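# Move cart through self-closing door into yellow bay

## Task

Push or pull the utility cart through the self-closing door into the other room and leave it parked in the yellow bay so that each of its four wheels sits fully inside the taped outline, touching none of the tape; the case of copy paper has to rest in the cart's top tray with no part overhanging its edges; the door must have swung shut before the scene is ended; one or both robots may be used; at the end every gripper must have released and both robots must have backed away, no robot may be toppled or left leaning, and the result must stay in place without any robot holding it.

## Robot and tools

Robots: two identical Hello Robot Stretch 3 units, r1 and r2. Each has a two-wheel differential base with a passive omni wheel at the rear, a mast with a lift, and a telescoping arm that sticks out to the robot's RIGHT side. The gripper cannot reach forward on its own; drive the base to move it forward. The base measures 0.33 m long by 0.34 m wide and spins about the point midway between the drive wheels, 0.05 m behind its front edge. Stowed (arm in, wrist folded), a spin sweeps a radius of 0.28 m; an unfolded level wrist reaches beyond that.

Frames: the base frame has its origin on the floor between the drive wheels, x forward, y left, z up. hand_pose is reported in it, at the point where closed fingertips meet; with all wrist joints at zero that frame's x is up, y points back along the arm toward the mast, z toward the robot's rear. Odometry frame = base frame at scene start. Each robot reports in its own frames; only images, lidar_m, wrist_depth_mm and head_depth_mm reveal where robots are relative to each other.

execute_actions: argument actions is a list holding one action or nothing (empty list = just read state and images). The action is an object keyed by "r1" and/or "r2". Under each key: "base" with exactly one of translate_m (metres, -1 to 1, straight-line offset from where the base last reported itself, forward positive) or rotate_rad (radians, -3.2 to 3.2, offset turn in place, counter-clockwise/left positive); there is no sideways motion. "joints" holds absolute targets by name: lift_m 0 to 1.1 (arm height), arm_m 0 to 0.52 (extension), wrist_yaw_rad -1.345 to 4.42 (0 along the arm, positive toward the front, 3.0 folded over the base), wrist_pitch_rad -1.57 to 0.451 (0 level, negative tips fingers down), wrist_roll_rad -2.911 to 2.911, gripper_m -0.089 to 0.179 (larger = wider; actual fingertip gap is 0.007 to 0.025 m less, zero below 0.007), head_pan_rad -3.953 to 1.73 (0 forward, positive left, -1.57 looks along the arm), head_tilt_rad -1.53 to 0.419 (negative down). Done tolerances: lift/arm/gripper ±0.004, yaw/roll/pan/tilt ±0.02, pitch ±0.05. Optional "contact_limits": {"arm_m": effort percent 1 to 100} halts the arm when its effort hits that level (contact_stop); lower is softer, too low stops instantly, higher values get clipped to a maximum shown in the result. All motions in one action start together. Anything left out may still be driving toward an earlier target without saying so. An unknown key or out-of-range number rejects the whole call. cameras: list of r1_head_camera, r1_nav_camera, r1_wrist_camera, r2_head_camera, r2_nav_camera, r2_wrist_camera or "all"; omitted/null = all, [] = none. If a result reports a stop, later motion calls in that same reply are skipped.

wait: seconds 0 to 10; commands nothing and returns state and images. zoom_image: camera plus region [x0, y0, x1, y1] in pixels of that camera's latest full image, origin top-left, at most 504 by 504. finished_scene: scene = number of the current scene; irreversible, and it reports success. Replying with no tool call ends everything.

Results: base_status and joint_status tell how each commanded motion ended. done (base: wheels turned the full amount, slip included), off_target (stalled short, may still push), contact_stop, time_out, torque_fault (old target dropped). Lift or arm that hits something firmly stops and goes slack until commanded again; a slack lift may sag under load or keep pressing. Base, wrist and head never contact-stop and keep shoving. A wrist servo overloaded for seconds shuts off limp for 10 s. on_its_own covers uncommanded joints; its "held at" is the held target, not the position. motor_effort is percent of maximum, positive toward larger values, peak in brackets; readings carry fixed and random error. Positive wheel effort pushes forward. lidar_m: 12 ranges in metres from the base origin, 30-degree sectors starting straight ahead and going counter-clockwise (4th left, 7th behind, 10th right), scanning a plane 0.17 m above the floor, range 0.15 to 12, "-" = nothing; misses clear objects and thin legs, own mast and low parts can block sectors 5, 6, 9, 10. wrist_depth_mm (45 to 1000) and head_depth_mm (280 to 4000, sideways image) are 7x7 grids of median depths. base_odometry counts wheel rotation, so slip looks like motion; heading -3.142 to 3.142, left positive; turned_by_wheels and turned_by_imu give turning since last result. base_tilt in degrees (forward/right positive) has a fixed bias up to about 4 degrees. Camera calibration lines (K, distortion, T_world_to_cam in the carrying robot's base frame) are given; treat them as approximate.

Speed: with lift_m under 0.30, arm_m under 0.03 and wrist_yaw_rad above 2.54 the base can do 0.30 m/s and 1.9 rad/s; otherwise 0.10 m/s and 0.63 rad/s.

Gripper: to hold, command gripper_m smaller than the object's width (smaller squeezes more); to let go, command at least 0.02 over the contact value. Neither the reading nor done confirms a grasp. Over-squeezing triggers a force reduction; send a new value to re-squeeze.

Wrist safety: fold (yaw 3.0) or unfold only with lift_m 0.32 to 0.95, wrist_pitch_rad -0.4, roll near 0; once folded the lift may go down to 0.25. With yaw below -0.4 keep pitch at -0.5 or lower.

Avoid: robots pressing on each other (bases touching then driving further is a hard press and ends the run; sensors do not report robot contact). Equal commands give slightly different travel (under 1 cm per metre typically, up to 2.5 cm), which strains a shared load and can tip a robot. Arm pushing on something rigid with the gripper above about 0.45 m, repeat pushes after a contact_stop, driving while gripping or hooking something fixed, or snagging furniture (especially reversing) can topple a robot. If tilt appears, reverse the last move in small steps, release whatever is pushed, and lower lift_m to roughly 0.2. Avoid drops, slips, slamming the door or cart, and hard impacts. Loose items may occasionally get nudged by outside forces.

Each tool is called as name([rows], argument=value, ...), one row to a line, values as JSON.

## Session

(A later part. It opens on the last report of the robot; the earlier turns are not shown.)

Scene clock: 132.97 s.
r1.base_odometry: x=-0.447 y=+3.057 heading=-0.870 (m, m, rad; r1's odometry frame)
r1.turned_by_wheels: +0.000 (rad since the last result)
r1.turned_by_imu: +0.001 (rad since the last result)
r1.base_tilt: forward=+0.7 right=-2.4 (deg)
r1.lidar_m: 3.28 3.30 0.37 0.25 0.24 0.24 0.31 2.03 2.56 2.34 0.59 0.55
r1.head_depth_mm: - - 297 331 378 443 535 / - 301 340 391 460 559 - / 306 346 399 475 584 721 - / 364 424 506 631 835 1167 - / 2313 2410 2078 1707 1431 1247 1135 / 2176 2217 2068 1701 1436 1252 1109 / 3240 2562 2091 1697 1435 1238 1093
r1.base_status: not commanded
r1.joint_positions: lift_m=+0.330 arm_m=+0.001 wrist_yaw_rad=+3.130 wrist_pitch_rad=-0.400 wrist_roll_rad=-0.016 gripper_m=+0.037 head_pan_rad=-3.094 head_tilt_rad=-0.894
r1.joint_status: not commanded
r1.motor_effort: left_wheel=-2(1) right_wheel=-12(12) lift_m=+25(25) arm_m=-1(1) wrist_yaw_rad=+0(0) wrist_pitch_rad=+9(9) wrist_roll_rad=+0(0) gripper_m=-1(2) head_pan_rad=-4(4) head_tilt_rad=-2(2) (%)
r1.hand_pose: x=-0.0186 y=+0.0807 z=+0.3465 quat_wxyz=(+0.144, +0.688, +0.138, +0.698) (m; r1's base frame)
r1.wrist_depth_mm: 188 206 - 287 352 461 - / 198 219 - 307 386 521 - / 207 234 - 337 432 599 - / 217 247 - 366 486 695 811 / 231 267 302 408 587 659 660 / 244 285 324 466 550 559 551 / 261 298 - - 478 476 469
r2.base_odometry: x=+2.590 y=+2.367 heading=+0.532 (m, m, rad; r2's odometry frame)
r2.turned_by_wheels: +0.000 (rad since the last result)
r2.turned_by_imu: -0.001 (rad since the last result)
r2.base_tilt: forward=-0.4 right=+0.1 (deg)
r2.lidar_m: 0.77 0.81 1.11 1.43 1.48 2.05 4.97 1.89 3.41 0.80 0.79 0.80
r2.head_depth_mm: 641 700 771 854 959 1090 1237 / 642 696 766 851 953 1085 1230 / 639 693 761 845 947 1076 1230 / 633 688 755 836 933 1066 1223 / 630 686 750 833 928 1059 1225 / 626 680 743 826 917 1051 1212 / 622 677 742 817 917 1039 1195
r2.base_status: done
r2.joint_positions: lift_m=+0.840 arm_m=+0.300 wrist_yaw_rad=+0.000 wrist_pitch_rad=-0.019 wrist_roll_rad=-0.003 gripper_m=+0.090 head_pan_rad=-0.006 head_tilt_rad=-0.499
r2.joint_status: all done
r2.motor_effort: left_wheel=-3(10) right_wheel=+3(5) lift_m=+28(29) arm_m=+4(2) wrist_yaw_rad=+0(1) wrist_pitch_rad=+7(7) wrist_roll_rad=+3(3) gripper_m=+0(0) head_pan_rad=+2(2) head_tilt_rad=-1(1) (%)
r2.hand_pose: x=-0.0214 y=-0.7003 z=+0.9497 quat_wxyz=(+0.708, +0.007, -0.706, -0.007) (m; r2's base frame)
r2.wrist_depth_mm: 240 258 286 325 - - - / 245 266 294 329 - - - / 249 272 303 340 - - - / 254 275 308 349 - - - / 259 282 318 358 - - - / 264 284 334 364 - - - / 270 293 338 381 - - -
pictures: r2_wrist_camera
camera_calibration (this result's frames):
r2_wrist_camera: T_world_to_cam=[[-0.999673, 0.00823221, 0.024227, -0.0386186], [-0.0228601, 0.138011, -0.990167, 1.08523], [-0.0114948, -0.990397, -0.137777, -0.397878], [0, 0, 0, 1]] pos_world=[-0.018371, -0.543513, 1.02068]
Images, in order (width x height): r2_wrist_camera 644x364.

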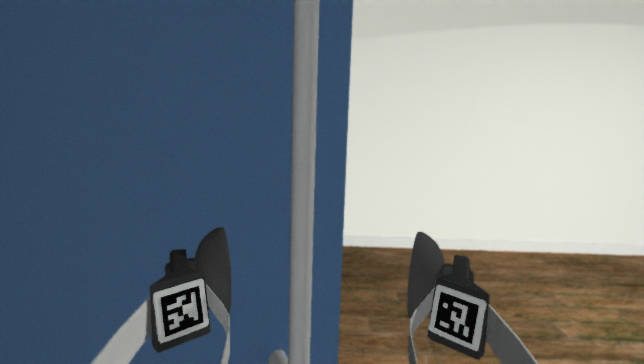

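execute_actions([
  {"r2":{"joints":{"arm_m":0.45,"gripper_m":0.07}}},
], cameras=[])

execute_actions([
  {"r2":{"joints":{"gripper_m":-0.03}}},
], cameras=[])

execute_actions([
  {"r2":{"base":{"translate_m":-0.03},"joints":{"arm_m":0.3,"gripper_m":-0.07},"contact_limits":{"arm_m":28}}},
], cameras=["r2_wrist_camera"])

Scene clock: 138.10 s.
r1.base_odometry: x=-0.447 y=+3.057 heading=-0.870 (m, m, rad; r1's odometry frame)
r1.turned_by_wheels: +0.000 (rad since the last result)
r1.turned_by_imu: +0.001 (rad since the last result)
r1.base_tilt: forward=+0.9 right=-2.5 (deg)
r1.lidar_m: 3.28 3.33 0.37 0.25 0.24 0.24 0.31 2.02 2.56 2.34 0.59 0.56
r1.head_depth_mm: - - 298 332 379 444 533 / - 301 339 390 459 560 - / 306 346 400 477 582 719 - / 365 424 507 632 835 1178 - / 2279 2344 2073 1708 1441 1240 1132 / 2153 2189 2098 1699 1452 1238 1109 / 3265 2589 2094 1685 1432 1247 1098
r1.base_status: not commanded
r1.joint_positions: lift_m=+0.330 arm_m=+0.001 wrist_yaw_rad=+3.130 wrist_pitch_rad=-0.400 wrist_roll_rad=-0.016 gripper_m=+0.037 head_pan_rad=-3.094 head_tilt_rad=-0.894
r1.joint_status: not commanded
r1.motor_effort: left_wheel=-2(2) right_wheel=-12(12) lift_m=+25(25) arm_m=-1(1) wrist_yaw_rad=+0(0) wrist_pitch_rad=+9(9) wrist_roll_rad=+0(0) gripper_m=-1(1) head_pan_rad=-4(4) head_tilt_rad=-3(2) (%)
r1.hand_pose: x=-0.0186 y=+0.0807 z=+0.3465 quat_wxyz=(+0.144, +0.688, +0.138, +0.698) (m; r1's base frame)
r1.wrist_depth_mm: 188 205 - 285 351 458 - / 197 219 - 309 389 521 - / 206 234 - 336 430 607 - / 217 249 - 369 481 682 810 / 231 264 304 406 588 659 654 / 245 285 324 463 555 547 554 / 261 299 - - 486 473 471
r2.base_odometry: x=+2.590 y=+2.367 heading=+0.532 (m, m, rad; r2's odometry frame)
r2.turned_by_wheels: +0.000 (rad since the last result)
r2.turned_by_imu: +0.000 (rad since the last result)
r2.base_tilt: forward=-0.3 right=+0.3 (deg)
r2.lidar_m: 0.78 0.81 1.11 1.43 1.49 2.05 4.97 1.89 3.42 0.81 0.79 0.81
r2.head_depth_mm: 644 702 770 857 959 1083 1234 / 641 696 765 848 951 1089 1229 / 641 690 761 843 946 1072 1223 / 633 688 756 837 938 1061 1229 / 630 684 749 832 932 1062 1222 / 628 682 746 827 926 1044 1206 / 626 677 742 824 916 1034 1190
r2.base_status: not commanded
r2.joint_positions: lift_m=+0.840 arm_m=+0.450 wrist_yaw_rad=+0.000 wrist_pitch_rad=-0.019 wrist_roll_rad=-0.003 gripper_m=+0.070 head_pan_rad=-0.006 head_tilt_rad=-0.499
r2.joint_status: all done
r2.motor_effort: left_wheel=-3(4) right_wheel=+3(3) lift_m=+28(29) arm_m=+4(5) wrist_yaw_rad=+0(1) wrist_pitch_rad=+7(7) wrist_roll_rad=+3(3) gripper_m=+0(82) head_pan_rad=+3(3) head_tilt_rad=-1(1) (%)
r2.hand_pose: x=-0.0214 y=-0.8503 z=+0.9497 quat_wxyz=(+0.708, +0.007, -0.706, -0.007) (m; r2's base frame)
r2.wrist_depth_mm: 137 149 159 185 - - - / 141 151 163 190 - - - / 142 155 166 194 - - - / 145 158 170 200 - - - / 148 161 173 205 - - - / 152 164 125 211 - - - / 155 165 184 218 - - -
pictures: none
No camera images: the call's "cameras" was empty. Leave "cameras" out to get every camera's image.

Scene clock: 139.60 s.
r1.base_odometry: x=-0.447 y=+3.057 heading=-0.870 (m, m, rad; r1's odometry frame)
r1.turned_by_wheels: +0.000 (rad since the last result)
r1.turned_by_imu: +0.000 (rad since the last result)
r1.base_tilt: forward=+0.9 right=-2.5 (deg)
r1.lidar_m: 3.29 3.30 0.37 0.25 0.24 0.24 0.31 2.03 2.56 2.34 0.59 0.55
r1.head_depth_mm: - - 297 330 380 443 532 / - 301 339 390 460 560 - / 306 345 400 476 582 718 - / 364 424 509 632 833 1172 - / 2271 2391 2098 1707 1426 1242 1135 / 2174 2185 2088 1716 1442 1240 1106 / 3275 2614 2093 1701 1432 1241 1093
r1.base_status: not commanded
r1.joint_positions: lift_m=+0.330 arm_m=+0.001 wrist_yaw_rad=+3.130 wrist_pitch_rad=-0.400 wrist_roll_rad=-0.016 gripper_m=+0.037 head_pan_rad=-3.094 head_tilt_rad=-0.894
r1.joint_status: not commanded
r1.motor_effort: left_wheel=-2(2) right_wheel=-12(12) lift_m=+25(25) arm_m=-1(1) wrist_yaw_rad=-1(0) wrist_pitch_rad=+9(9) wrist_roll_rad=+0(0) gripper_m=-1(2) head_pan_rad=-4(3) head_tilt_rad=-2(3) (%)
r1.hand_pose: x=-0.0186 y=+0.0807 z=+0.3465 quat_wxyz=(+0.144, +0.688, +0.138, +0.698) (m; r1's base frame)
r1.wrist_depth_mm: 187 206 - 286 354 461 - / 197 220 - 308 385 518 - / 206 233 - 337 432 600 - / 218 249 - 367 482 694 816 / 230 265 304 405 584 662 658 / 245 285 323 463 552 551 548 / 261 299 - - 482 476 474
r2.base_odometry: x=+2.590 y=+2.367 heading=+0.533 (m, m, rad; r2's odometry frame)
r2.turned_by_wheels: +0.001 (rad since the last result)
r2.turned_by_imu: +0.001 (rad since the last result)
r2.base_tilt: forward=-0.4 right=+0.1 (deg)
r2.lidar_m: 0.77 0.81 1.11 1.43 1.49 2.04 4.98 1.90 3.41 0.80 0.79 0.80
r2.head_depth_mm: 642 699 769 852 963 1089 1237 / 637 698 764 847 957 1081 1233 / 636 693 761 841 942 1071 1229 / 633 691 755 836 942 1064 1230 / 629 683 752 828 931 1054 1214 / 625 684 744 825 923 1051 1215 / 623 678 742 823 916 1030 1191
r2.base_status: not commanded
r2.joint_positions: lift_m=+0.840 arm_m=+0.450 wrist_yaw_rad=+0.038 wrist_pitch_rad=-0.019 wrist_roll_rad=-0.003 gripper_m=-0.029 head_pan_rad=-0.006 head_tilt_rad=-0.499
r2.joint_status: all done
r2.on_its_own: right_wheel is at rest, and its effort (-22) is outside its rest range (-18 to +18); wrist_yaw_rad is at rest, and its effort (-44) is outside its rest range (-12 to +12)
r2.motor_effort: left_wheel=+17(17) right_wheel=-22(22) lift_m=+28(28) arm_m=+4(3) wrist_yaw_rad=-44(43) wrist_pitch_rad=+7(7) wrist_roll_rad=+3(3) gripper_m=-24(98) head_pan_rad=+2(3) head_tilt_rad=-1(1) (%)
r2.hand_pose: x=-0.0118 y=-0.8501 z=+0.9496 quat_wxyz=(+0.708, +0.020, -0.705, +0.006) (m; r2's base frame)
r2.wrist_depth_mm: 137 146 160 111 - - - / 139 149 164 114 - - - / 142 152 168 117 - - - / 145 155 172 120 - - - / 149 159 177 123 - - - / 151 163 176 124 - - - / 155 166 190 199 - - -
pictures: none
No camera images: the call's "cameras" was empty. Leave "cameras" out to get every camera's image.

Scene clock: 142.57 s.
r1.base_odometry: x=-0.447 y=+3.057 heading=-0.870 (m, m, rad; r1's odometry frame)
r1.turned_by_wheels: +0.000 (rad since the last result)
r1.turned_by_imu: +0.000 (rad since the last result)
r1.base_tilt: forward=+0.9 right=-2.5 (deg)
r1.lidar_m: 3.29 3.31 0.43 0.34 0.33 0.35 0.52 2.03 2.56 2.34 0.59 0.56
r1.head_depth_mm: 416 450 492 543 607 684 776 / 3789 2703 1879 670 768 897 - / 3825 2706 2083 1697 1414 1221 - / 3846 2677 2072 1690 1437 1237 - / 2230 2385 2081 1705 1434 1240 1135 / 2167 2209 2074 1693 1436 1242 1117 / 3259 2634 2099 1698 1431 1247 1094
r1.base_status: not commanded
r1.joint_positions: lift_m=+0.330 arm_m=+0.001 wrist_yaw_rad=+3.130 wrist_pitch_rad=-0.400 wrist_roll_rad=-0.016 gripper_m=+0.037 head_pan_rad=-3.094 head_tilt_rad=-0.894
r1.joint_status: not commanded
r1.motor_effort: left_wheel=+1(2) right_wheel=-1(13) lift_m=+25(25) arm_m=-1(1) wrist_yaw_rad=+0(0) wrist_pitch_rad=+9(9) wrist_roll_rad=+0(0) gripper_m=-1(0) head_pan_rad=-4(3) head_tilt_rad=-3(3) (%)
r1.hand_pose: x=-0.0186 y=+0.0807 z=+0.3465 quat_wxyz=(+0.144, +0.688, +0.138, +0.698) (m; r1's base frame)
r1.wrist_depth_mm: 261 282 - 356 406 473 - / 277 302 - 388 446 534 - / 294 324 - 419 490 605 - / 314 347 - 452 540 702 805 / 336 375 414 509 622 664 653 / 360 407 446 548 555 555 546 / 388 438 - - 482 477 473
r2.base_odometry: x=+2.564 y=+2.352 heading=+0.533 (m, m, rad; r2's odometry frame)
r2.turned_by_wheels: +0.000 (rad since the last result)
r2.turned_by_imu: -0.012 (rad since the last result)
r2.base_tilt: forward=-0.2 right=+0.1 (deg)
r2.lidar_m: 0.80 0.83 1.13 1.43 1.48 2.02 4.96 1.87 3.44 0.70 0.70 0.79
r2.head_depth_mm: 672 729 804 891 1003 1125 1243 / 668 726 800 883 987 1132 1266 / 661 720 791 876 977 1120 1258 / 658 716 787 871 977 1112 1250 / 653 712 780 862 965 1094 1234 / 649 708 777 852 959 1086 1229 / 648 703 766 849 948 1076 1218
r2.base_status: done
r2.joint_positions: lift_m=+0.840 arm_m=+0.301 wrist_yaw_rad=+0.035 wrist_pitch_rad=-0.017 wrist_roll_rad=-0.003 gripper_m=-0.058 head_pan_rad=-0.006 head_tilt_rad=-0.499
r2.joint_status: gripper_m off_target (ended at -0.058, target -0.070); the others done
r2.on_its_own: wrist_yaw_rad is held at +0.054, not at your +0.000, by its stall guard, which is not easing now; gripper_m is held at -0.059, not at your -0.070, by its stall guard, which is still easing; wrist_yaw_rad is at rest, and its effort (+21) is outside its rest range (-12 to +12)
r2.motor_effort: left_wheel=-5(28) right_wheel=+7(28) lift_m=+28(28) arm_m=-9(13) wrist_yaw_rad=+21(41) wrist_pitch_rad=+6(7) wrist_roll_rad=+3(3) gripper_m=-32(98) head_pan_rad=+3(2) head_tilt_rad=-1(1) (%)
r2.contact_limits: arm_m 28 (drawing in: default 19, maximum 31; extending or still: default 26, maximum 42)
r2.hand_pose: x=-0.0125 y=-0.7016 z=+0.9501 quat_wxyz=(+0.708, +0.019, -0.706, +0.006) (m; r2's base frame)
r2.wrist_depth_mm: 149 156 165 114 189 - - / 153 159 169 117 193 - - / 155 163 174 120 198 - - / 159 166 177 123 204 - - / 162 169 182 126 211 - - / 166 174 184 127 - - - / 169 179 189 132 - - -
pictures: r2_wrist_camera
camera_calibration (this result's frames):
r2_wrist_camera: T_world_to_cam=[[-0.999363, -0.0263183, 0.0240849, -0.0538725], [-0.027439, 0.135581, -0.990386, 1.08446], [0.0227999, -0.990417, -0.136216, -0.400074], [0, 0, 0, 1]] pos_world=[-0.01496, -0.54469, 1.02084]
Images, in order (width x height): r2_wrist_camera 644x364.

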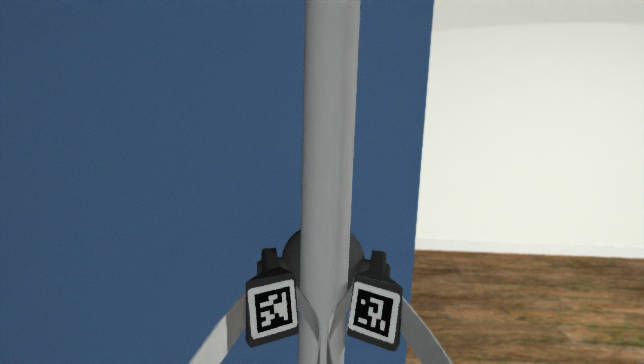

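execute_actions([
  {"r1":{"joints":{"lift_m":0.26,"head_pan_rad":0,"head_tilt_rad":-0.9}},"r2":{"joints":{"arm_m":0.03,"gripper_m":-0.08}}},
], cameras=[])

execute_actions([
  {"r1":{"base":{"rotate_rad":-2.93}}},
], cameras=[])

execute_actions([
  {"r1":{"base":{"translate_m":1}}},
], cameras=[])

execute_actions([
  {"r1":{"base":{"translate_m":0.45},"joints":{"lift_m":0.395}}},
], cameras=[])

execute_actions([
  {"r1":{"joints":{"wrist_yaw_rad":1.65,"gripper_m":0.17}}},
], cameras=[])

execute_actions([
  {"r1":{"joints":{"wrist_roll_rad":-1.57,"wrist_pitch_rad":0}}},
], cameras=["r1_head_camera","r1_wrist_camera"])

Scene clock: 151.30 s.
r1.base_odometry: x=-0.447 y=+3.057 heading=-0.870 (m, m, rad; r1's odometry frame)
r1.turned_by_wheels: +0.000 (rad since the last result)
r1.turned_by_imu: +0.001 (rad since the last result)
r1.base_tilt: forward=+0.9 right=-2.6 (deg)
r1.lidar_m: 3.28 3.33 0.50 0.46 0.47 0.60 2.03 2.02 2.56 2.34 0.59 0.55
r1.head_depth_mm: 3030 2679 2079 1693 1057 1114 1095 / 3003 2651 2093 1693 1427 1211 1096 / 2949 2686 2080 1698 1429 1235 1097 / 2865 2668 2075 1682 1434 1243 1100 / 2809 2725 2095 1701 1432 1246 1098 / 2777 2665 2110 1694 1442 1242 1096 / 2739 2729 2068 1692 1440 1248 1091
r1.base_status: not commanded
r1.joint_positions: lift_m=+0.260 arm_m=+0.001 wrist_yaw_rad=+3.130 wrist_pitch_rad=-0.400 wrist_roll_rad=-0.016 gripper_m=+0.037 head_pan_rad=-0.007 head_tilt_rad=-0.894
r1.joint_status: all done
r1.motor_effort: left_wheel=+1(1) right_wheel=-1(1) lift_m=+15(21) arm_m=-1(1) wrist_yaw_rad=+0(0) wrist_pitch_rad=+9(9) wrist_roll_rad=+0(0) gripper_m=+0(1) head_pan_rad=+5(65) head_tilt_rad=-2(3) (%)
r1.hand_pose: x=-0.0186 y=+0.0807 z=+0.2771 quat_wxyz=(+0.144, +0.688, +0.138, +0.698) (m; r1's base frame)
r1.wrist_depth_mm: 411 423 - 454 472 494 - / 447 459 - 491 511 547 - / 482 497 - 534 559 611 912 / 520 543 - 588 622 657 685 / 562 581 586 583 590 562 557 / 499 512 - - - 475 470 / 434 - - - 406 404 400
r2.base_odometry: x=+2.564 y=+2.352 heading=+0.533 (m, m, rad; r2's odometry frame)
r2.turned_by_wheels: +0.000 (rad since the last result)
r2.turned_by_imu: -0.040 (rad since the last result)
r2.base_tilt: forward=-0.2 right=+0.3 (deg)
r2.lidar_m: 0.80 0.82 1.09 1.43 1.47 1.94 4.80 1.88 3.48 0.46 0.48 0.65
r2.head_depth_mm: 678 736 812 899 1014 1126 1220 / 669 729 799 891 1004 1144 1262 / 663 720 792 874 983 1120 1256 / 655 712 785 865 973 1099 1243 / 649 705 774 855 960 1090 1232 / 642 696 762 842 940 1070 1219 / 635 690 753 834 928 1047 1201
r2.base_status: not commanded
r2.joint_positions: lift_m=+0.840 arm_m=+0.031 wrist_yaw_rad=-0.008 wrist_pitch_rad=-0.022 wrist_roll_rad=-0.003 gripper_m=-0.067 head_pan_rad=-0.006 head_tilt_rad=-0.499
r2.joint_status: gripper_m off_target (ended at -0.067, target -0.080); the others done
r2.on_its_own: gripper_m is held at -0.069, not at your -0.080, by its stall guard, which is still easing
r2.motor_effort: left_wheel=+4(15) right_wheel=-3(14) lift_m=+28(28) arm_m=-9(14) wrist_yaw_rad=+1(53) wrist_pitch_rad=+8(7) wrist_roll_rad=+3(2) gripper_m=-35(98) head_pan_rad=+3(3) head_tilt_rad=-1(1) (%)
r2.hand_pose: x=-0.0235 y=-0.4315 z=+0.9490 quat_wxyz=(+0.708, +0.005, -0.706, -0.011) (m; r2's base frame)
r2.wrist_depth_mm: 173 174 175 114 175 - - / 177 178 178 117 180 - - / 182 182 183 120 185 - - / 186 186 186 124 189 - - / 191 191 192 125 194 - - / 195 196 197 126 200 - - / 202 203 204 132 207 - -
pictures: none
No camera images: the call's "cameras" was empty. Leave "cameras" out to get every camera's image.

Scene clock: 154.20 s.
r1.base_odometry: x=-0.447 y=+3.057 heading=+2.483 (m, m, rad; r1's odometry frame)
r1.turned_by_wheels: -2.930 (rad since the last result)
r1.turned_by_imu: -2.894 (rad since the last result)
r1.base_tilt: forward=+0.8 right=-2.4 (deg)
r1.lidar_m: 2.02 3.06 2.39 1.09 0.57 3.34 3.28 0.63 0.47 0.46 0.50 3.74
r1.head_depth_mm: 3764 2740 2068 1688 1420 1237 1095 / 3782 2711 2068 1689 1442 1239 1099 / 3375 2606 2079 1703 1430 1235 1106 / 2143 2376 2073 1691 1433 1239 1092 / 2150 2377 2090 1685 1438 1244 1095 / 3786 2697 2069 1699 1433 1235 1086 / 3772 2707 2095 1698 1436 1240 1094
r1.base_status: done
r1.joint_positions: lift_m=+0.260 arm_m=+0.001 wrist_yaw_rad=+3.130 wrist_pitch_rad=-0.400 wrist_roll_rad=-0.016 gripper_m=+0.037 head_pan_rad=-0.007 head_tilt_rad=-0.894
r1.joint_status: not commanded
r1.motor_effort: left_wheel=+3(12) right_wheel=-3(7) lift_m=+16(15) arm_m=-2(2) wrist_yaw_rad=+0(1) wrist_pitch_rad=+9(9) wrist_roll_rad=+0(0) gripper_m=-1(1) head_pan_rad=+4(5) head_tilt_rad=-2(2) (%)
r1.hand_pose: x=-0.0186 y=+0.0806 z=+0.2771 quat_wxyz=(+0.144, +0.688, +0.138, +0.698) (m; r1's base frame)
r1.wrist_depth_mm: 432 507 - - - - - / 481 518 - - - - - / 929 537 - 955 940 935 926 / 733 579 - 730 711 704 689 / 603 597 586 588 588 567 553 / 499 513 - - - 470 467 / 441 - - - 408 405 399
r2.base_odometry: x=+2.564 y=+2.352 heading=+0.533 (m, m, rad; r2's odometry frame)
r2.turned_by_wheels: +0.000 (rad since the last result)
r2.turned_by_imu: +0.000 (rad since the last result)
r2.base_tilt: forward=-0.3 right=+0.3 (deg)
r2.lidar_m: 0.80 0.82 1.08 1.43 1.47 1.94 4.78 1.88 3.48 0.46 0.48 0.65
r2.head_depth_mm: 676 735 814 894 1006 1128 1216 / 671 728 799 892 1004 1146 1260 / 661 720 789 877 991 1125 1257 / 656 713 784 866 975 1105 1237 / 650 707 772 853 954 1084 1226 / 642 698 765 844 943 1063 1227 / 638 691 756 833 928 1049 1193
r2.base_status: not commanded
r2.joint_positions: lift_m=+0.840 arm_m=+0.031 wrist_yaw_rad=-0.008 wrist_pitch_rad=-0.022 wrist_roll_rad=-0.003 gripper_m=-0.053 head_pan_rad=-0.006 head_tilt_rad=-0.499
r2.joint_status: not commanded
r2.on_its_own: gripper_m is held at -0.054, not at your -0.080, by its stall guard, which is still easing
r2.motor_effort: left_wheel=+4(4) right_wheel=-3(3) lift_m=+29(28) arm_m=-8(8) wrist_yaw_rad=+0(0) wrist_pitch_rad=+7(7) wrist_roll_rad=+3(3) gripper_m=-30(36) head_pan_rad=+3(3) head_tilt_rad=-1(1) (%)
r2.hand_pose: x=-0.0234 y=-0.4315 z=+0.9490 quat_wxyz=(+0.708, +0.005, -0.706, -0.011) (m; r2's base frame)
r2.wrist_depth_mm: 174 173 174 114 175 - - / 177 177 179 117 180 - - / 182 182 182 120 184 - - / 187 187 187 123 189 - - / 192 192 193 126 194 - - / 197 197 197 126 200 - - / 202 202 204 132 207 - -
pictures: none
No camera images: the call's "cameras" was empty. Leave "cameras" out to get every camera's image.

Scene clock: 159.13 s.
r1.base_odometry: x=-1.238 y=+3.668 heading=+2.484 (m, m, rad; r1's odometry frame)
r1.turned_by_wheels: +0.000 (rad since the last result)
r1.turned_by_imu: +0.005 (rad since the last result)
r1.base_tilt: forward=+1.0 right=-2.5 (deg)
r1.lidar_m: 1.03 2.95 2.29 2.26 1.77 1.38 4.28 0.74 0.72 2.50 2.67 3.89
r1.head_depth_mm: 3588 2618 2097 1705 1433 1236 1094 / 3583 2698 2092 1700 1420 1248 1091 / 1158 1093 1412 1608 1444 1243 1098 / 1062 1158 1408 1587 1431 1241 1099 / 1141 1168 1407 1583 1433 1241 1094 / 3626 1119 1941 1690 1437 1250 1094 / 3731 2690 2075 1701 1429 1238 1091
r1.base_status: done
r1.joint_positions: lift_m=+0.260 arm_m=+0.001 wrist_yaw_rad=+3.130 wrist_pitch_rad=-0.400 wrist_roll_rad=-0.016 gripper_m=+0.037 head_pan_rad=-0.007 head_tilt_rad=-0.894
r1.joint_status: not commanded
r1.motor_effort: left_wheel=+3(10) right_wheel=-3(5) lift_m=+16(16) arm_m=-2(2) wrist_yaw_rad=+0(0) wrist_pitch_rad=+9(9) wrist_roll_rad=+0(0) gripper_m=-1(2) head_pan_rad=+5(5) head_tilt_rad=-3(2) (%)
r1.hand_pose: x=-0.0186 y=+0.0806 z=+0.2771 quat_wxyz=(+0.144, +0.688, +0.138, +0.698) (m; r1's base frame)
r1.wrist_depth_mm: - - - - - - - / - - - - - - - / - - - 975 959 918 901 / 771 742 - 726 721 699 697 / 613 592 586 580 596 571 557 / 505 510 - - - 473 464 / 437 - - - 412 405 404
r2.base_odometry: x=+2.564 y=+2.352 heading=+0.533 (m, m, rad; r2's odometry frame)
r2.turned_by_wheels: +0.000 (rad since the last result)
r2.turned_by_imu: +0.000 (rad since the last result)
r2.base_tilt: forward=-0.3 right=+0.1 (deg)
r2.lidar_m: 0.80 0.82 1.08 1.43 1.47 1.94 4.76 1.87 1.17 0.46 0.48 0.65
r2.head_depth_mm: 677 737 812 900 1004 1129 1225 / 668 729 804 894 997 1141 1264 / 662 719 789 878 988 1118 1261 / 653 714 783 866 970 1108 1244 / 650 709 775 855 955 1085 1227 / 641 698 764 846 940 1065 1224 / 637 688 756 828 927 1047 1201
r2.base_status: not commanded
r2.joint_positions: lift_m=+0.840 arm_m=+0.031 wrist_yaw_rad=-0.007 wrist_pitch_rad=-0.022 wrist_roll_rad=-0.003 gripper_m=-0.040 head_pan_rad=-0.006 head_tilt_rad=-0.499
r2.joint_status: not commanded
r2.on_its_own: gripper_m is held at -0.041, not at your -0.080, by its stall guard, which is not easing now
r2.motor_effort: left_wheel=+4(4) right_wheel=-3(3) lift_m=+29(28) arm_m=-8(8) wrist_yaw_rad=-1(0) wrist_pitch_rad=+7(7) wrist_roll_rad=+3(2) gripper_m=-25(30) head_pan_rad=+3(3) head_tilt_rad=-1(1) (%)
r2.hand_pose: x=-0.0232 y=-0.4315 z=+0.9490 quat_wxyz=(+0.708, +0.005, -0.706, -0.010) (m; r2's base frame)
r2.wrist_depth_mm: 173 174 174 114 175 849 - / 179 178 178 117 180 - - / 183 183 183 119 185 - - / 187 187 189 123 189 - - / 192 192 193 126 194 - - / 196 197 198 126 200 - - / 203 202 204 132 207 - -
pictures: none
No camera images: the call's "cameras" was empty. Leave "cameras" out to get every camera's image.

Scene clock: 164.67 s.
r1.base_odometry: x=-1.594 y=+3.944 heading=+2.484 (m, m, rad; r1's odometry frame)
r1.turned_by_wheels: +0.000 (rad since the last result)
r1.turned_by_imu: +0.003 (rad since the last result)
r1.base_tilt: forward=+1.0 right=-2.5 (deg)
r1.lidar_m: 0.59 0.61 2.25 2.21 2.35 1.82 1.72 1.07 1.54 2.54 2.71 0.61
r1.head_depth_mm: 3361 2686 2078 1683 1427 1244 1098 / 3290 2554 783 1599 1436 1235 1093 / 708 822 792 1077 1267 1244 1097 / 702 779 794 1074 1266 1234 1089 / 731 841 793 1071 1267 1243 1084 / 775 912 795 1049 1328 1245 1098 / 3412 2664 789 1669 1436 1239 1089
r1.base_status: done
r1.joint_positions: lift_m=+0.395 arm_m=+0.001 wrist_yaw_rad=+3.130 wrist_pitch_rad=-0.400 wrist_roll_rad=-0.016 gripper_m=+0.037 head_pan_rad=-0.007 head_tilt_rad=-0.894
r1.joint_status: all done
r1.motor_effort: left_wheel=+3(9) right_wheel=-2(6) lift_m=+26(28) arm_m=-2(2) wrist_yaw_rad=+0(0) wrist_pitch_rad=+9(9) wrist_roll_rad=+1(0) gripper_m=-1(1) head_pan_rad=+4(5) head_tilt_rad=-2(2) (%)
r1.hand_pose: x=-0.0186 y=+0.0806 z=+0.4114 quat_wxyz=(+0.144, +0.688, +0.138, +0.698) (m; r1's base frame)
r1.wrist_depth_mm: - - - - - - - / - - - - - - - / - - - - - - - / - - - 988 962 928 915 / 810 812 790 789 788 757 738 / 680 663 678 647 632 633 622 / 561 564 550 559 548 542 536
r2.base_odometry: x=+2.564 y=+2.352 heading=+0.533 (m, m, rad; r2's odometry frame)
r2.turned_by_wheels: +0.000 (rad since the last result)
r2.turned_by_imu: +0.000 (rad since the last result)
r2.base_tilt: forward=-0.4 right=+0.3 (deg)
r2.lidar_m: 0.80 0.82 1.08 1.43 1.47 1.94 4.79 1.88 1.46 0.46 0.48 0.65
r2.head_depth_mm: 679 736 810 900 1015 1134 1214 / 668 728 800 892 1001 1139 1264 / 661 718 788 880 981 1120 1262 / 656 714 784 866 971 1105 1241 / 649 703 770 854 955 1088 1229 / 644 696 767 842 939 1072 1226 / 636 691 756 833 930 1049 1205
r2.base_status: not commanded
r2.joint_positions: lift_m=+0.840 arm_m=+0.031 wrist_yaw_rad=-0.007 wrist_pitch_rad=-0.022 wrist_roll_rad=-0.003 gripper_m=-0.040 head_pan_rad=-0.006 head_tilt_rad=-0.499
r2.joint_status: not commanded
r2.on_its_own: gripper_m is held at -0.041, not at your -0.080, by its stall guard, which is not easing now
r2.motor_effort: left_wheel=+4(4) right_wheel=-3(3) lift_m=+28(28) arm_m=-8(8) wrist_yaw_rad=+0(1) wrist_pitch_rad=+7(7) wrist_roll_rad=+2(3) gripper_m=-24(25) head_pan_rad=+3(3) head_tilt_rad=-1(1) (%)
r2.hand_pose: x=-0.0232 y=-0.4315 z=+0.9490 quat_wxyz=(+0.708, +0.005, -0.706, -0.010) (m; r2's base frame)
r2.wrist_depth_mm: 173 173 175 114 175 - - / 177 178 179 116 180 - - / 182 183 182 119 184 - - / 187 186 188 123 189 - - / 191 193 193 126 194 - - / 197 197 198 126 200 - 942 / 201 203 204 132 207 - -
pictures: none
No camera images: the call's "cameras" was empty. Leave "cameras" out to get every camera's image.

Scene clock: 166.47 s.
r1.base_odometry: x=-1.594 y=+3.944 heading=+2.484 (m, m, rad; r1's odometry frame)
r1.turned_by_wheels: +0.000 (rad since the last result)
r1.turned_by_imu: +0.000 (rad since the last result)
r1.base_tilt: forward=+0.9 right=-2.4 (deg)
r1.lidar_m: 0.59 0.61 2.25 2.21 2.35 1.82 1.71 1.07 1.53 2.53 2.72 0.61
r1.head_depth_mm: 3370 2689 2074 1697 1431 1241 1101 / 3251 2576 781 1612 1430 1248 1085 / 709 822 791 1076 1268 1240 1091 / 698 781 791 1071 1273 1236 1088 / 732 846 791 1075 1257 1238 1096 / 777 913 793 1049 1324 1245 1098 / 3420 2700 787 1662 1429 1247 1090
r1.base_status: not commanded
r1.joint_positions: lift_m=+0.395 arm_m=+0.001 wrist_yaw_rad=+1.653 wrist_pitch_rad=-0.400 wrist_roll_rad=-0.016 gripper_m=+0.170 head_pan_rad=-0.007 head_tilt_rad=-0.894
r1.joint_status: all done
r1.motor_effort: left_wheel=+2(3) right_wheel=-3(3) lift_m=+26(26) arm_m=-2(2) wrist_yaw_rad=-3(4) wrist_pitch_rad=+9(9) wrist_roll_rad=+0(0) gripper_m=-1(81) head_pan_rad=+5(5) head_tilt_rad=-2(2) (%)
r1.hand_pose: x=+0.2045 y=-0.1276 z=+0.4114 quat_wxyz=(+0.576, +0.602, -0.361, +0.419) (m; r1's base frame)
r1.wrist_depth_mm: - 468 459 459 - - - / - - - - - - - / - - 923 919 - - - / - 898 629 623 964 954 934 / 802 796 741 711 769 776 747 / 674 660 655 646 636 636 647 / 549 543 560 556 549 543 524
r2.base_odometry: x=+2.564 y=+2.352 heading=+0.533 (m, m, rad; r2's odometry frame)
r2.turned_by_wheels: +0.000 (rad since the last result)
r2.turned_by_imu: +0.000 (rad since the last result)
r2.base_tilt: forward=-0.2 right=+0.2 (deg)
r2.lidar_m: 0.80 0.82 1.09 1.43 1.46 1.95 4.77 1.87 1.46 0.46 0.48 0.65
r2.head_depth_mm: 676 736 809 904 1012 1129 1231 / 668 728 799 887 999 1148 1261 / 661 718 794 880 986 1119 1267 / 655 716 781 868 973 1104 1245 / 648 709 771 857 954 1089 1218 / 642 698 763 846 943 1072 1219 / 637 688 752 833 928 1045 1193
r2.base_status: not commanded
r2.joint_positions: lift_m=+0.840 arm_m=+0.031 wrist_yaw_rad=-0.007 wrist_pitch_rad=-0.022 wrist_roll_rad=-0.003 gripper_m=-0.040 head_pan_rad=-0.006 head_tilt_rad=-0.499
r2.joint_status: not commanded
r2.on_its_own: gripper_m is held at -0.041, not at your -0.080, by its stall guard, which is not easing now
r2.motor_effort: left_wheel=+4(4) right_wheel=-3(3) lift_m=+29(28) arm_m=-8(8) wrist_yaw_rad=-1(1) wrist_pitch_rad=+7(7) wrist_roll_rad=+3(3) gripper_m=-24(24) head_pan_rad=+2(2) head_tilt_rad=-1(1) (%)
r2.hand_pose: x=-0.0232 y=-0.4315 z=+0.9490 quat_wxyz=(+0.708, +0.005, -0.706, -0.010) (m; r2's base frame)
r2.wrist_depth_mm: 174 173 174 114 175 - - / 177 178 179 117 180 - - / 181 182 183 120 184 - - / 186 187 189 123 189 - - / 190 192 192 126 195 - - / 196 196 198 126 199 - 964 / 202 202 204 132 206 - -
pictures: none
No camera images: the call's "cameras" was empty. Leave "cameras" out to get every camera's image.

Scene clock: 167.90 s.
r1.base_odometry: x=-1.594 y=+3.944 heading=+2.484 (m, m, rad; r1's odometry frame)
r1.turned_by_wheels: +0.000 (rad since the last result)
r1.turned_by_imu: +0.000 (rad since the last result)
r1.base_tilt: forward=+0.9 right=-2.4 (deg)
r1.lidar_m: 0.59 0.61 2.26 2.22 2.34 1.81 1.72 1.07 1.54 2.54 2.71 0.62
r1.head_depth_mm: 3354 2709 2060 1691 1435 1232 1092 / 3252 2594 784 1624 1422 1245 1099 / 708 825 794 1074 1265 1248 1096 / 702 783 791 1075 1263 1239 1096 / 731 841 795 1076 1273 1239 1101 / 773 915 793 1045 1317 1244 1094 / 3379 2676 790 1658 1437 1244 1091
r1.base_status: not commanded
r1.joint_positions: lift_m=+0.395 arm_m=+0.001 wrist_yaw_rad=+1.652 wrist_pitch_rad=-0.024 wrist_roll_rad=-1.569 gripper_m=+0.170 head_pan_rad=-0.007 head_tilt_rad=-0.894
r1.joint_status: all done
r1.motor_effort: left_wheel=+3(3) right_wheel=-3(3) lift_m=+26(26) arm_m=-2(2) wrist_yaw_rad=-2(2) wrist_pitch_rad=+12(12) wrist_roll_rad=+0(2) gripper_m=-1(1) head_pan_rad=+5(4) head_tilt_rad=-2(2) (%)
r1.hand_pose: x=+0.2334 y=-0.1249 z=+0.5033 quat_wxyz=(+0.678, +0.009, +0.009, +0.735) (m; r1's base frame)
r1.wrist_depth_mm: 551 499 - 490 - 482 - / 580 515 - 498 961 493 - / 585 515 - 504 - 501 - / 567 523 - 520 - 510 - / 566 697 - - - - - / 533 945 - - - - - / 575 814 - - - - -
r2.base_odometry: x=+2.564 y=+2.352 heading=+0.533 (m, m, rad; r2's odometry frame)
r2.turned_by_wheels: +0.000 (rad since the last result)
r2.turned_by_imu: +0.000 (rad since the last result)
r2.base_tilt: forward=-0.4 right=+0.2 (deg)
r2.lidar_m: 0.80 0.82 1.08 1.43 1.46 1.94 4.78 1.88 1.46 0.46 0.48 0.65
r2.head_depth_mm: 677 735 811 900 1014 1131 1220 / 668 729 802 888 1003 1146 1262 / 661 720 793 876 986 1116 1263 / 654 712 783 867 974 1107 1246 / 650 703 770 857 958 1085 1226 / 641 698 762 846 938 1071 1219 / 637 690 753 833 933 1055 1194
r2.base_status: not commanded
r2.joint_positions: lift_m=+0.840 arm_m=+0.031 wrist_yaw_rad=-0.007 wrist_pitch_rad=-0.022 wrist_roll_rad=-0.003 gripper_m=-0.040 head_pan_rad=-0.006 head_tilt_rad=-0.499
r2.joint_status: not commanded
r2.on_its_own: gripper_m is held at -0.041, not at your -0.080, by its stall guard, which is not easing now
r2.motor_effort: left_wheel=+4(4) right_wheel=-3(3) lift_m=+29(28) arm_m=-9(8) wrist_yaw_rad=-1(1) wrist_pitch_rad=+7(7) wrist_roll_rad=+3(3) gripper_m=-24(24) head_pan_rad=+2(2) head_tilt_rad=-1(1) (%)
r2.hand_pose: x=-0.0232 y=-0.4315 z=+0.9490 quat_wxyz=(+0.708, +0.005, -0.706, -0.010) (m; r2's base frame)
r2.wrist_depth_mm: 173 174 174 114 176 - - / 178 178 178 117 180 - - / 182 182 183 120 184 - - / 186 188 188 123 188 - - / 191 191 192 125 194 - - / 196 198 198 126 199 - 941 / 201 202 204 132 207 - -
pictures: r1_head_camera (sideways: a quarter turn clockwise sets it upright), r1_wrist_camera
camera_calibration (this result's frames):
r1_head_camera: T_world_to_cam=[[-0.745859, -0.00263892, -0.666099, 0.88693], [-0.00157575, 0.999996, -0.00219731, 0.00851133], [0.666102, -0.000589279, -0.74586, 0.920279], [0, 0, 0, 1]] pos_world=[0.048538, -0.00562846, 1.2772]
r1_wrist_camera: T_world_to_cam=[[0.028725, -0.0249798, 0.999275, -0.511899], [-0.101937, -0.994549, -0.0219314, -0.0608866], [0.994376, -0.101234, -0.0311148, -0.068101], [0, 0, 0, 1]] pos_world=[0.0762157, -0.0802359, 0.508074]
Images, in order (width x height): r1_head_camera 896x504, r1_wrist_camera 644x364.

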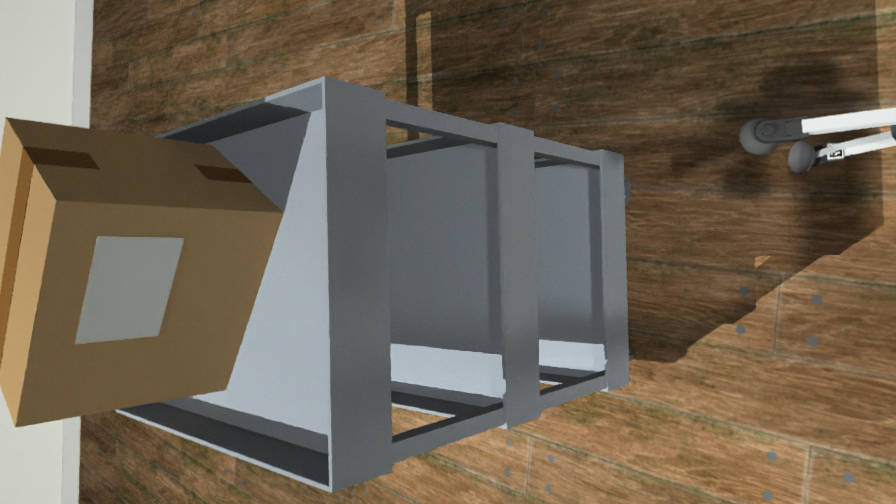

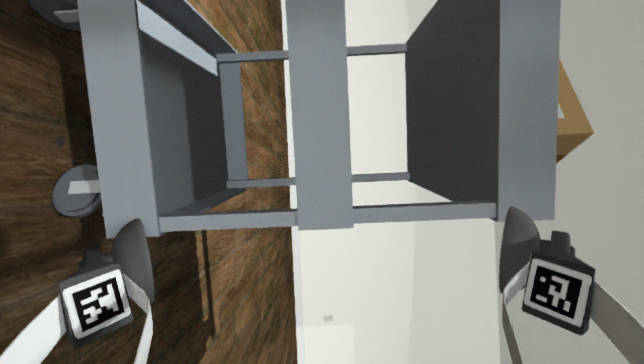

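execute_actions([
  {"r1":{"base":{"translate_m":0.39},"joints":{"wrist_yaw_rad":1.9}}},
], cameras=[])

execute_actions([
  {"r1":{"joints":{"gripper_m":0.03,"head_tilt_rad":-1.3}}},
], cameras=[])

execute_actions([
  {"r1":{"base":{"translate_m":-1}}},
], cameras=[])

execute_actions([
  {"r1":{"base":{"translate_m":-1}}},
], cameras=["r1_nav_camera"])

Scene clock: 176.37 s.
r1.base_odometry: x=-1.903 y=+4.182 heading=+2.484 (m, m, rad; r1's odometry frame)
r1.turned_by_wheels: +0.000 (rad since the last result)
r1.turned_by_imu: +0.003 (rad since the last result)
r1.base_tilt: forward=+0.9 right=-2.5 (deg)
r1.lidar_m: 0.20 0.21 0.28 2.18 2.33 2.22 1.84 1.42 2.62 2.57 2.74 0.21
r1.head_depth_mm: 3031 2571 2072 1616 523 501 1085 / 3054 482 596 642 546 499 1041 / 2995 442 437 560 545 492 962 / 2960 441 462 570 547 492 964 / 3005 453 504 614 548 493 898 / 3097 476 555 634 548 492 889 / 3228 505 662 649 547 491 1039
r1.base_status: done
r1.joint_positions: lift_m=+0.395 arm_m=+0.001 wrist_yaw_rad=+1.897 wrist_pitch_rad=-0.023 wrist_roll_rad=-1.569 gripper_m=+0.170 head_pan_rad=-0.007 head_tilt_rad=-0.894
r1.joint_status: all done
r1.motor_effort: left_wheel=+2(7) right_wheel=-2(3) lift_m=+26(26) arm_m=-2(2) wrist_yaw_rad=+2(2) wrist_pitch_rad=+11(11) wrist_roll_rad=+0(0) gripper_m=-1(0) head_pan_rad=+5(4) head_tilt_rad=-2(2) (%)
r1.hand_pose: x=+0.2207 y=-0.0638 z=+0.5035 quat_wxyz=(+0.583, +0.007, +0.009, +0.813) (m; r1's base frame)
r1.wrist_depth_mm: 418 818 160 158 - 470 309 / 420 587 157 155 745 474 313 / 419 607 154 152 745 482 315 / 411 595 150 148 693 486 320 / 402 628 147 145 708 560 319 / 378 670 144 142 694 587 295 / 375 807 141 139 139 - 344
r2.base_odometry: x=+2.564 y=+2.352 heading=+0.533 (m, m, rad; r2's odometry frame)
r2.turned_by_wheels: +0.000 (rad since the last result)
r2.turned_by_imu: +0.000 (rad since the last result)
r2.base_tilt: forward=-0.4 right=+0.1 (deg)
r2.lidar_m: 0.80 0.82 1.08 1.43 1.47 1.94 4.78 1.76 1.80 0.46 0.48 0.65
r2.head_depth_mm: 675 736 810 902 1008 1127 1221 / 670 729 799 887 1001 1139 1260 / 663 720 791 880 987 1125 1259 / 655 713 783 863 972 1096 1246 / 646 707 771 857 956 1088 1225 / 642 698 768 841 944 1067 1217 / 635 692 755 831 931 1046 1200
r2.base_status: not commanded
r2.joint_positions: lift_m=+0.840 arm_m=+0.031 wrist_yaw_rad=-0.007 wrist_pitch_rad=-0.022 wrist_roll_rad=-0.003 gripper_m=-0.040 head_pan_rad=-0.006 head_tilt_rad=-0.499
r2.joint_status: not commanded
r2.on_its_own: gripper_m is held at -0.041, not at your -0.080, by its stall guard, which is not easing now
r2.motor_effort: left_wheel=+4(4) right_wheel=-3(3) lift_m=+29(28) arm_m=-8(8) wrist_yaw_rad=-1(2) wrist_pitch_rad=+7(7) wrist_roll_rad=+3(3) gripper_m=-25(24) head_pan_rad=+2(3) head_tilt_rad=-1(1) (%)
r2.hand_pose: x=-0.0232 y=-0.4315 z=+0.9490 quat_wxyz=(+0.708, +0.005, -0.706, -0.010) (m; r2's base frame)
r2.wrist_depth_mm: 173 174 174 114 175 - - / 178 178 179 117 179 - - / 182 182 183 120 184 - - / 187 187 188 123 189 - - / 191 191 194 126 194 - - / 197 195 197 126 199 - - / 203 202 205 132 207 - -
pictures: none
No camera images: the call's "cameras" was empty. Leave "cameras" out to get every camera's image.

Scene clock: 178.27 s.
r1.base_odometry: x=-1.903 y=+4.182 heading=+2.484 (m, m, rad; r1's odometry frame)
r1.turned_by_wheels: +0.000 (rad since the last result)
r1.turned_by_imu: +0.001 (rad since the last result)
r1.base_tilt: forward=+0.9 right=-2.5 (deg)
r1.lidar_m: 0.20 0.21 0.28 2.18 2.33 2.22 1.83 1.43 2.62 2.57 2.76 0.21
r1.head_depth_mm: 1650 561 525 517 1235 1159 1096 / 494 575 536 515 1234 - 1075 / 397 518 537 515 1210 - 1076 / 421 538 538 514 1215 - - / 454 568 539 515 1199 - - / 495 582 537 515 1210 1178 - / 545 584 538 516 1242 1168 -
r1.base_status: not commanded
r1.joint_positions: lift_m=+0.395 arm_m=+0.001 wrist_yaw_rad=+1.901 wrist_pitch_rad=-0.043 wrist_roll_rad=-1.567 gripper_m=+0.031 head_pan_rad=-0.007 head_tilt_rad=-1.284
r1.joint_status: all done
r1.motor_effort: left_wheel=+2(3) right_wheel=-11(10) lift_m=+26(26) arm_m=-2(2) wrist_yaw_rad=-1(2) wrist_pitch_rad=+21(24) wrist_roll_rad=-1(1) gripper_m=-30(99) head_pan_rad=+5(5) head_tilt_rad=-6(27) (%)
r1.hand_pose: x=+0.2198 y=-0.0631 z=+0.4984 quat_wxyz=(+0.581, +0.014, +0.017, +0.813) (m; r1's base frame)
r1.wrist_depth_mm: 413 520 161 158 - 493 320 / 410 553 158 155 728 499 322 / 405 577 154 150 721 505 324 / 404 577 150 148 147 509 329 / 399 568 146 144 143 514 332 / 395 497 143 141 140 452 333 / 382 825 141 139 138 - 337
r2.base_odometry: x=+2.564 y=+2.352 heading=+0.533 (m, m, rad; r2's odometry frame)
r2.turned_by_wheels: +0.000 (rad since the last result)
r2.turned_by_imu: +0.000 (rad since the last result)
r2.base_tilt: forward=-0.5 right=+0.3 (deg)
r2.lidar_m: 0.80 0.82 1.08 1.43 1.47 1.95 4.79 1.76 1.80 0.46 0.48 0.65
r2.head_depth_mm: 675 733 811 900 1004 1136 1224 / 667 729 799 886 1003 1140 1259 / 663 722 790 875 992 1125 1268 / 654 712 783 867 977 1107 1241 / 647 704 772 856 956 1086 1229 / 643 696 763 844 942 1069 1223 / 637 688 758 833 927 1055 1204
r2.base_status: not commanded
r2.joint_positions: lift_m=+0.840 arm_m=+0.031 wrist_yaw_rad=-0.007 wrist_pitch_rad=-0.022 wrist_roll_rad=-0.003 gripper_m=-0.040 head_pan_rad=-0.006 head_tilt_rad=-0.499
r2.joint_status: not commanded
r2.on_its_own: gripper_m is held at -0.041, not at your -0.080, by its stall guard, which is not easing now
r2.motor_effort: left_wheel=+4(4) right_wheel=-4(3) lift_m=+28(28) arm_m=-8(8) wrist_yaw_rad=+0(1) wrist_pitch_rad=+8(7) wrist_roll_rad=+2(3) gripper_m=-24(24) head_pan_rad=+2(3) head_tilt_rad=-1(1) (%)
r2.hand_pose: x=-0.0232 y=-0.4315 z=+0.9490 quat_wxyz=(+0.708, +0.005, -0.706, -0.010) (m; r2's base frame)
r2.wrist_depth_mm: 173 173 174 114 175 - - / 178 178 178 117 180 - - / 181 182 183 119 184 - - / 186 186 187 123 189 - - / 191 191 193 125 194 - - / 196 196 198 127 199 - - / 201 203 204 132 206 - -
pictures: none
No camera images: the call's "cameras" was empty. Leave "cameras" out to get every camera's image.

Scene clock: 189.43 s.
r1.base_odometry: x=-1.111 y=+3.571 heading=+2.484 (m, m, rad; r1's odometry frame)
r1.turned_by_wheels: +0.000 (rad since the last result)
r1.turned_by_imu: -0.002 (rad since the last result)
r1.base_tilt: forward=+0.9 right=-2.5 (deg)
r1.lidar_m: 1.19 2.97 2.31 2.27 1.56 1.24 4.10 0.72 0.62 2.48 2.64 3.87
r1.head_depth_mm: 1709 1543 1445 1332 1244 1166 1100 / 1694 1556 1437 1329 1243 - 1073 / 1502 1535 1427 1338 1245 - 1082 / 1501 1543 1436 1334 1248 - - / 1490 1546 1430 1333 1242 - - / 1674 1559 1440 1343 1247 1178 - / 1695 1554 1440 1336 1244 1173 -
r1.base_status: done
r1.joint_positions: lift_m=+0.395 arm_m=+0.001 wrist_yaw_rad=+1.901 wrist_pitch_rad=-0.019 wrist_roll_rad=-1.571 gripper_m=+0.033 head_pan_rad=-0.007 head_tilt_rad=-1.285
r1.joint_status: not commanded
r1.motor_effort: left_wheel=+3(5) right_wheel=-3(18) lift_m=+24(26) arm_m=-2(2) wrist_yaw_rad=-1(0) wrist_pitch_rad=+9(22) wrist_roll_rad=+0(1) gripper_m=-2(31) head_pan_rad=+5(5) head_tilt_rad=-6(5) (%)
r1.hand_pose: x=+0.2205 y=-0.0629 z=+0.5046 quat_wxyz=(+0.581, +0.005, +0.008, +0.814) (m; r1's base frame)
r1.wrist_depth_mm: 599 877 - - - - - / 591 868 - - - - - / 584 861 - - - - - / 582 831 - - - - - / 586 836 - - - - - / 580 829 - - - - - / 567 801 - - - - -
r2.base_odometry: x=+2.564 y=+2.352 heading=+0.533 (m, m, rad; r2's odometry frame)
r2.turned_by_wheels: +0.000 (rad since the last result)
r2.turned_by_imu: +0.001 (rad since the last result)
r2.base_tilt: forward=-0.5 right=+0.2 (deg)
r2.lidar_m: 0.80 0.82 1.08 1.43 1.47 1.94 4.75 1.88 1.09 0.46 0.48 0.65
r2.head_depth_mm: 674 739 807 898 1010 1133 1223 / 666 728 802 890 1000 1143 1269 / 660 719 792 875 987 1117 1249 / 657 712 779 866 972 1102 1246 / 648 706 774 852 954 1089 1232 / 644 697 762 844 940 1070 1225 / 637 690 755 833 928 1049 1198
r2.base_status: not commanded
r2.joint_positions: lift_m=+0.840 arm_m=+0.031 wrist_yaw_rad=-0.007 wrist_pitch_rad=-0.022 wrist_roll_rad=-0.003 gripper_m=-0.040 head_pan_rad=-0.006 head_tilt_rad=-0.499
r2.joint_status: not commanded
r2.on_its_own: gripper_m is held at -0.041, not at your -0.080, by its stall guard, which is not easing now
r2.motor_effort: left_wheel=+4(4) right_wheel=-3(3) lift_m=+28(28) arm_m=-8(8) wrist_yaw_rad=+1(1) wrist_pitch_rad=+7(7) wrist_roll_rad=+2(3) gripper_m=-24(25) head_pan_rad=+3(3) head_tilt_rad=-1(1) (%)
r2.hand_pose: x=-0.0232 y=-0.4315 z=+0.9490 quat_wxyz=(+0.708, +0.005, -0.706, -0.010) (m; r2's base frame)
r2.wrist_depth_mm: 173 174 174 114 176 - - / 177 178 177 116 180 - - / 182 182 183 120 185 - - / 186 187 188 123 190 - - / 191 192 192 125 194 - - / 196 197 198 126 200 - - / 201 202 205 132 207 - -
pictures: none
No camera images: the call's "cameras" was empty. Leave "cameras" out to get every camera's image.

Scene clock: 200.60 s.
r1.base_odometry: x=-0.319 y=+2.960 heading=+2.484 (m, m, rad; r1's odometry frame)
r1.turned_by_wheels: +0.000 (rad since the last result)
r1.turned_by_imu: -0.002 (rad since the last result)
r1.base_tilt: forward=+0.9 right=-2.4 (deg)
r1.lidar_m: 2.19 3.08 2.40 0.61 0.49 3.19 3.13 3.14 0.45 0.44 0.48 0.73
r1.head_depth_mm: 1701 1551 1431 1325 1227 1147 1085 / 1682 1550 1434 1325 1245 - 1079 / 1688 1558 1436 1331 1240 - 1077 / 1691 1556 1436 1333 1250 - - / 1707 1554 1433 1330 1238 - - / 1702 1559 1441 1332 1250 1181 - / 1711 1564 1436 1336 1243 1173 -
r1.base_status: done
r1.joint_positions: lift_m=+0.395 arm_m=+0.001 wrist_yaw_rad=+1.901 wrist_pitch_rad=-0.019 wrist_roll_rad=-1.571 gripper_m=+0.033 head_pan_rad=-0.007 head_tilt_rad=-1.285
r1.joint_status: not commanded
r1.motor_effort: left_wheel=+3(4) right_wheel=-2(5) lift_m=+24(24) arm_m=-2(2) wrist_yaw_rad=-1(1) wrist_pitch_rad=+9(9) wrist_roll_rad=+1(0) gripper_m=-1(1) head_pan_rad=+4(5) head_tilt_rad=-5(6) (%)
r1.hand_pose: x=+0.2205 y=-0.0629 z=+0.5046 quat_wxyz=(+0.581, +0.005, +0.008, +0.814) (m; r1's base frame)
r1.wrist_depth_mm: 602 873 - - - - - / 592 865 - - - - - / 592 865 - - - - - / 584 850 - - - - - / 584 831 - - - - - / 579 825 - - - - - / 576 813 - - - - -
r2.base_odometry: x=+2.564 y=+2.352 heading=+0.533 (m, m, rad; r2's odometry frame)
r2.turned_by_wheels: +0.000 (rad since the last result)
r2.turned_by_imu: +0.001 (rad since the last result)
r2.base_tilt: forward=-0.5 right=+0.1 (deg)
r2.lidar_m: 0.80 0.82 1.08 1.43 1.47 1.95 4.79 1.88 3.46 0.46 0.48 0.65
r2.head_depth_mm: 677 738 810 901 1008 1132 1221 / 668 728 799 891 1003 1144 1263 / 664 719 790 879 984 1122 1255 / 657 716 781 866 969 1099 1243 / 648 705 772 855 958 1083 1220 / 642 695 764 846 941 1067 1224 / 637 690 755 832 928 1053 1197
r2.base_status: not commanded
r2.joint_positions: lift_m=+0.840 arm_m=+0.031 wrist_yaw_rad=-0.007 wrist_pitch_rad=-0.022 wrist_roll_rad=-0.003 gripper_m=-0.040 head_pan_rad=-0.006 head_tilt_rad=-0.499
r2.joint_status: not commanded
r2.on_its_own: gripper_m is held at -0.041, not at your -0.080, by its stall guard, which is not easing now
r2.motor_effort: left_wheel=+4(4) right_wheel=-3(4) lift_m=+28(28) arm_m=-8(8) wrist_yaw_rad=-1(1) wrist_pitch_rad=+7(7) wrist_roll_rad=+3(3) gripper_m=-25(24) head_pan_rad=+2(3) head_tilt_rad=-1(1) (%)
r2.hand_pose: x=-0.0232 y=-0.4315 z=+0.9490 quat_wxyz=(+0.708, +0.005, -0.706, -0.010) (m; r2's base frame)
r2.wrist_depth_mm: 173 173 174 114 175 - - / 177 178 179 117 180 - - / 183 182 182 120 185 - - / 187 187 188 123 189 - - / 191 192 193 126 194 - - / 197 197 198 126 199 - - / 201 202 205 132 208 - -
pictures: r1_nav_camera (sideways: a quarter turn counterclockwise sets it upright)
camera_calibration (this result's frames):
r1_nav_camera: T_world_to_cam=[[0.950627, 0.00162015, 0.310332, -0.366996], [0.00825868, -0.999764, -0.020079, 0.07978], [0.310226, 0.0216506, -0.950416, 1.19415], [0, 0, 0, 1]] pos_world=[-0.0222394, 0.0545017, 1.25043]
Images, in order (width x height): r1_nav_camera 672x504.

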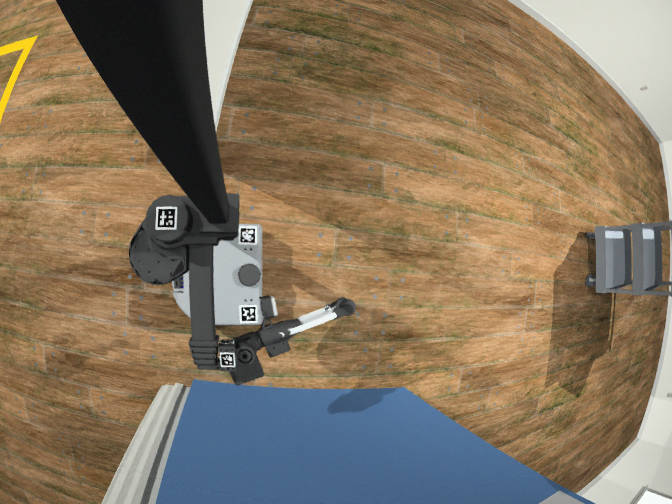

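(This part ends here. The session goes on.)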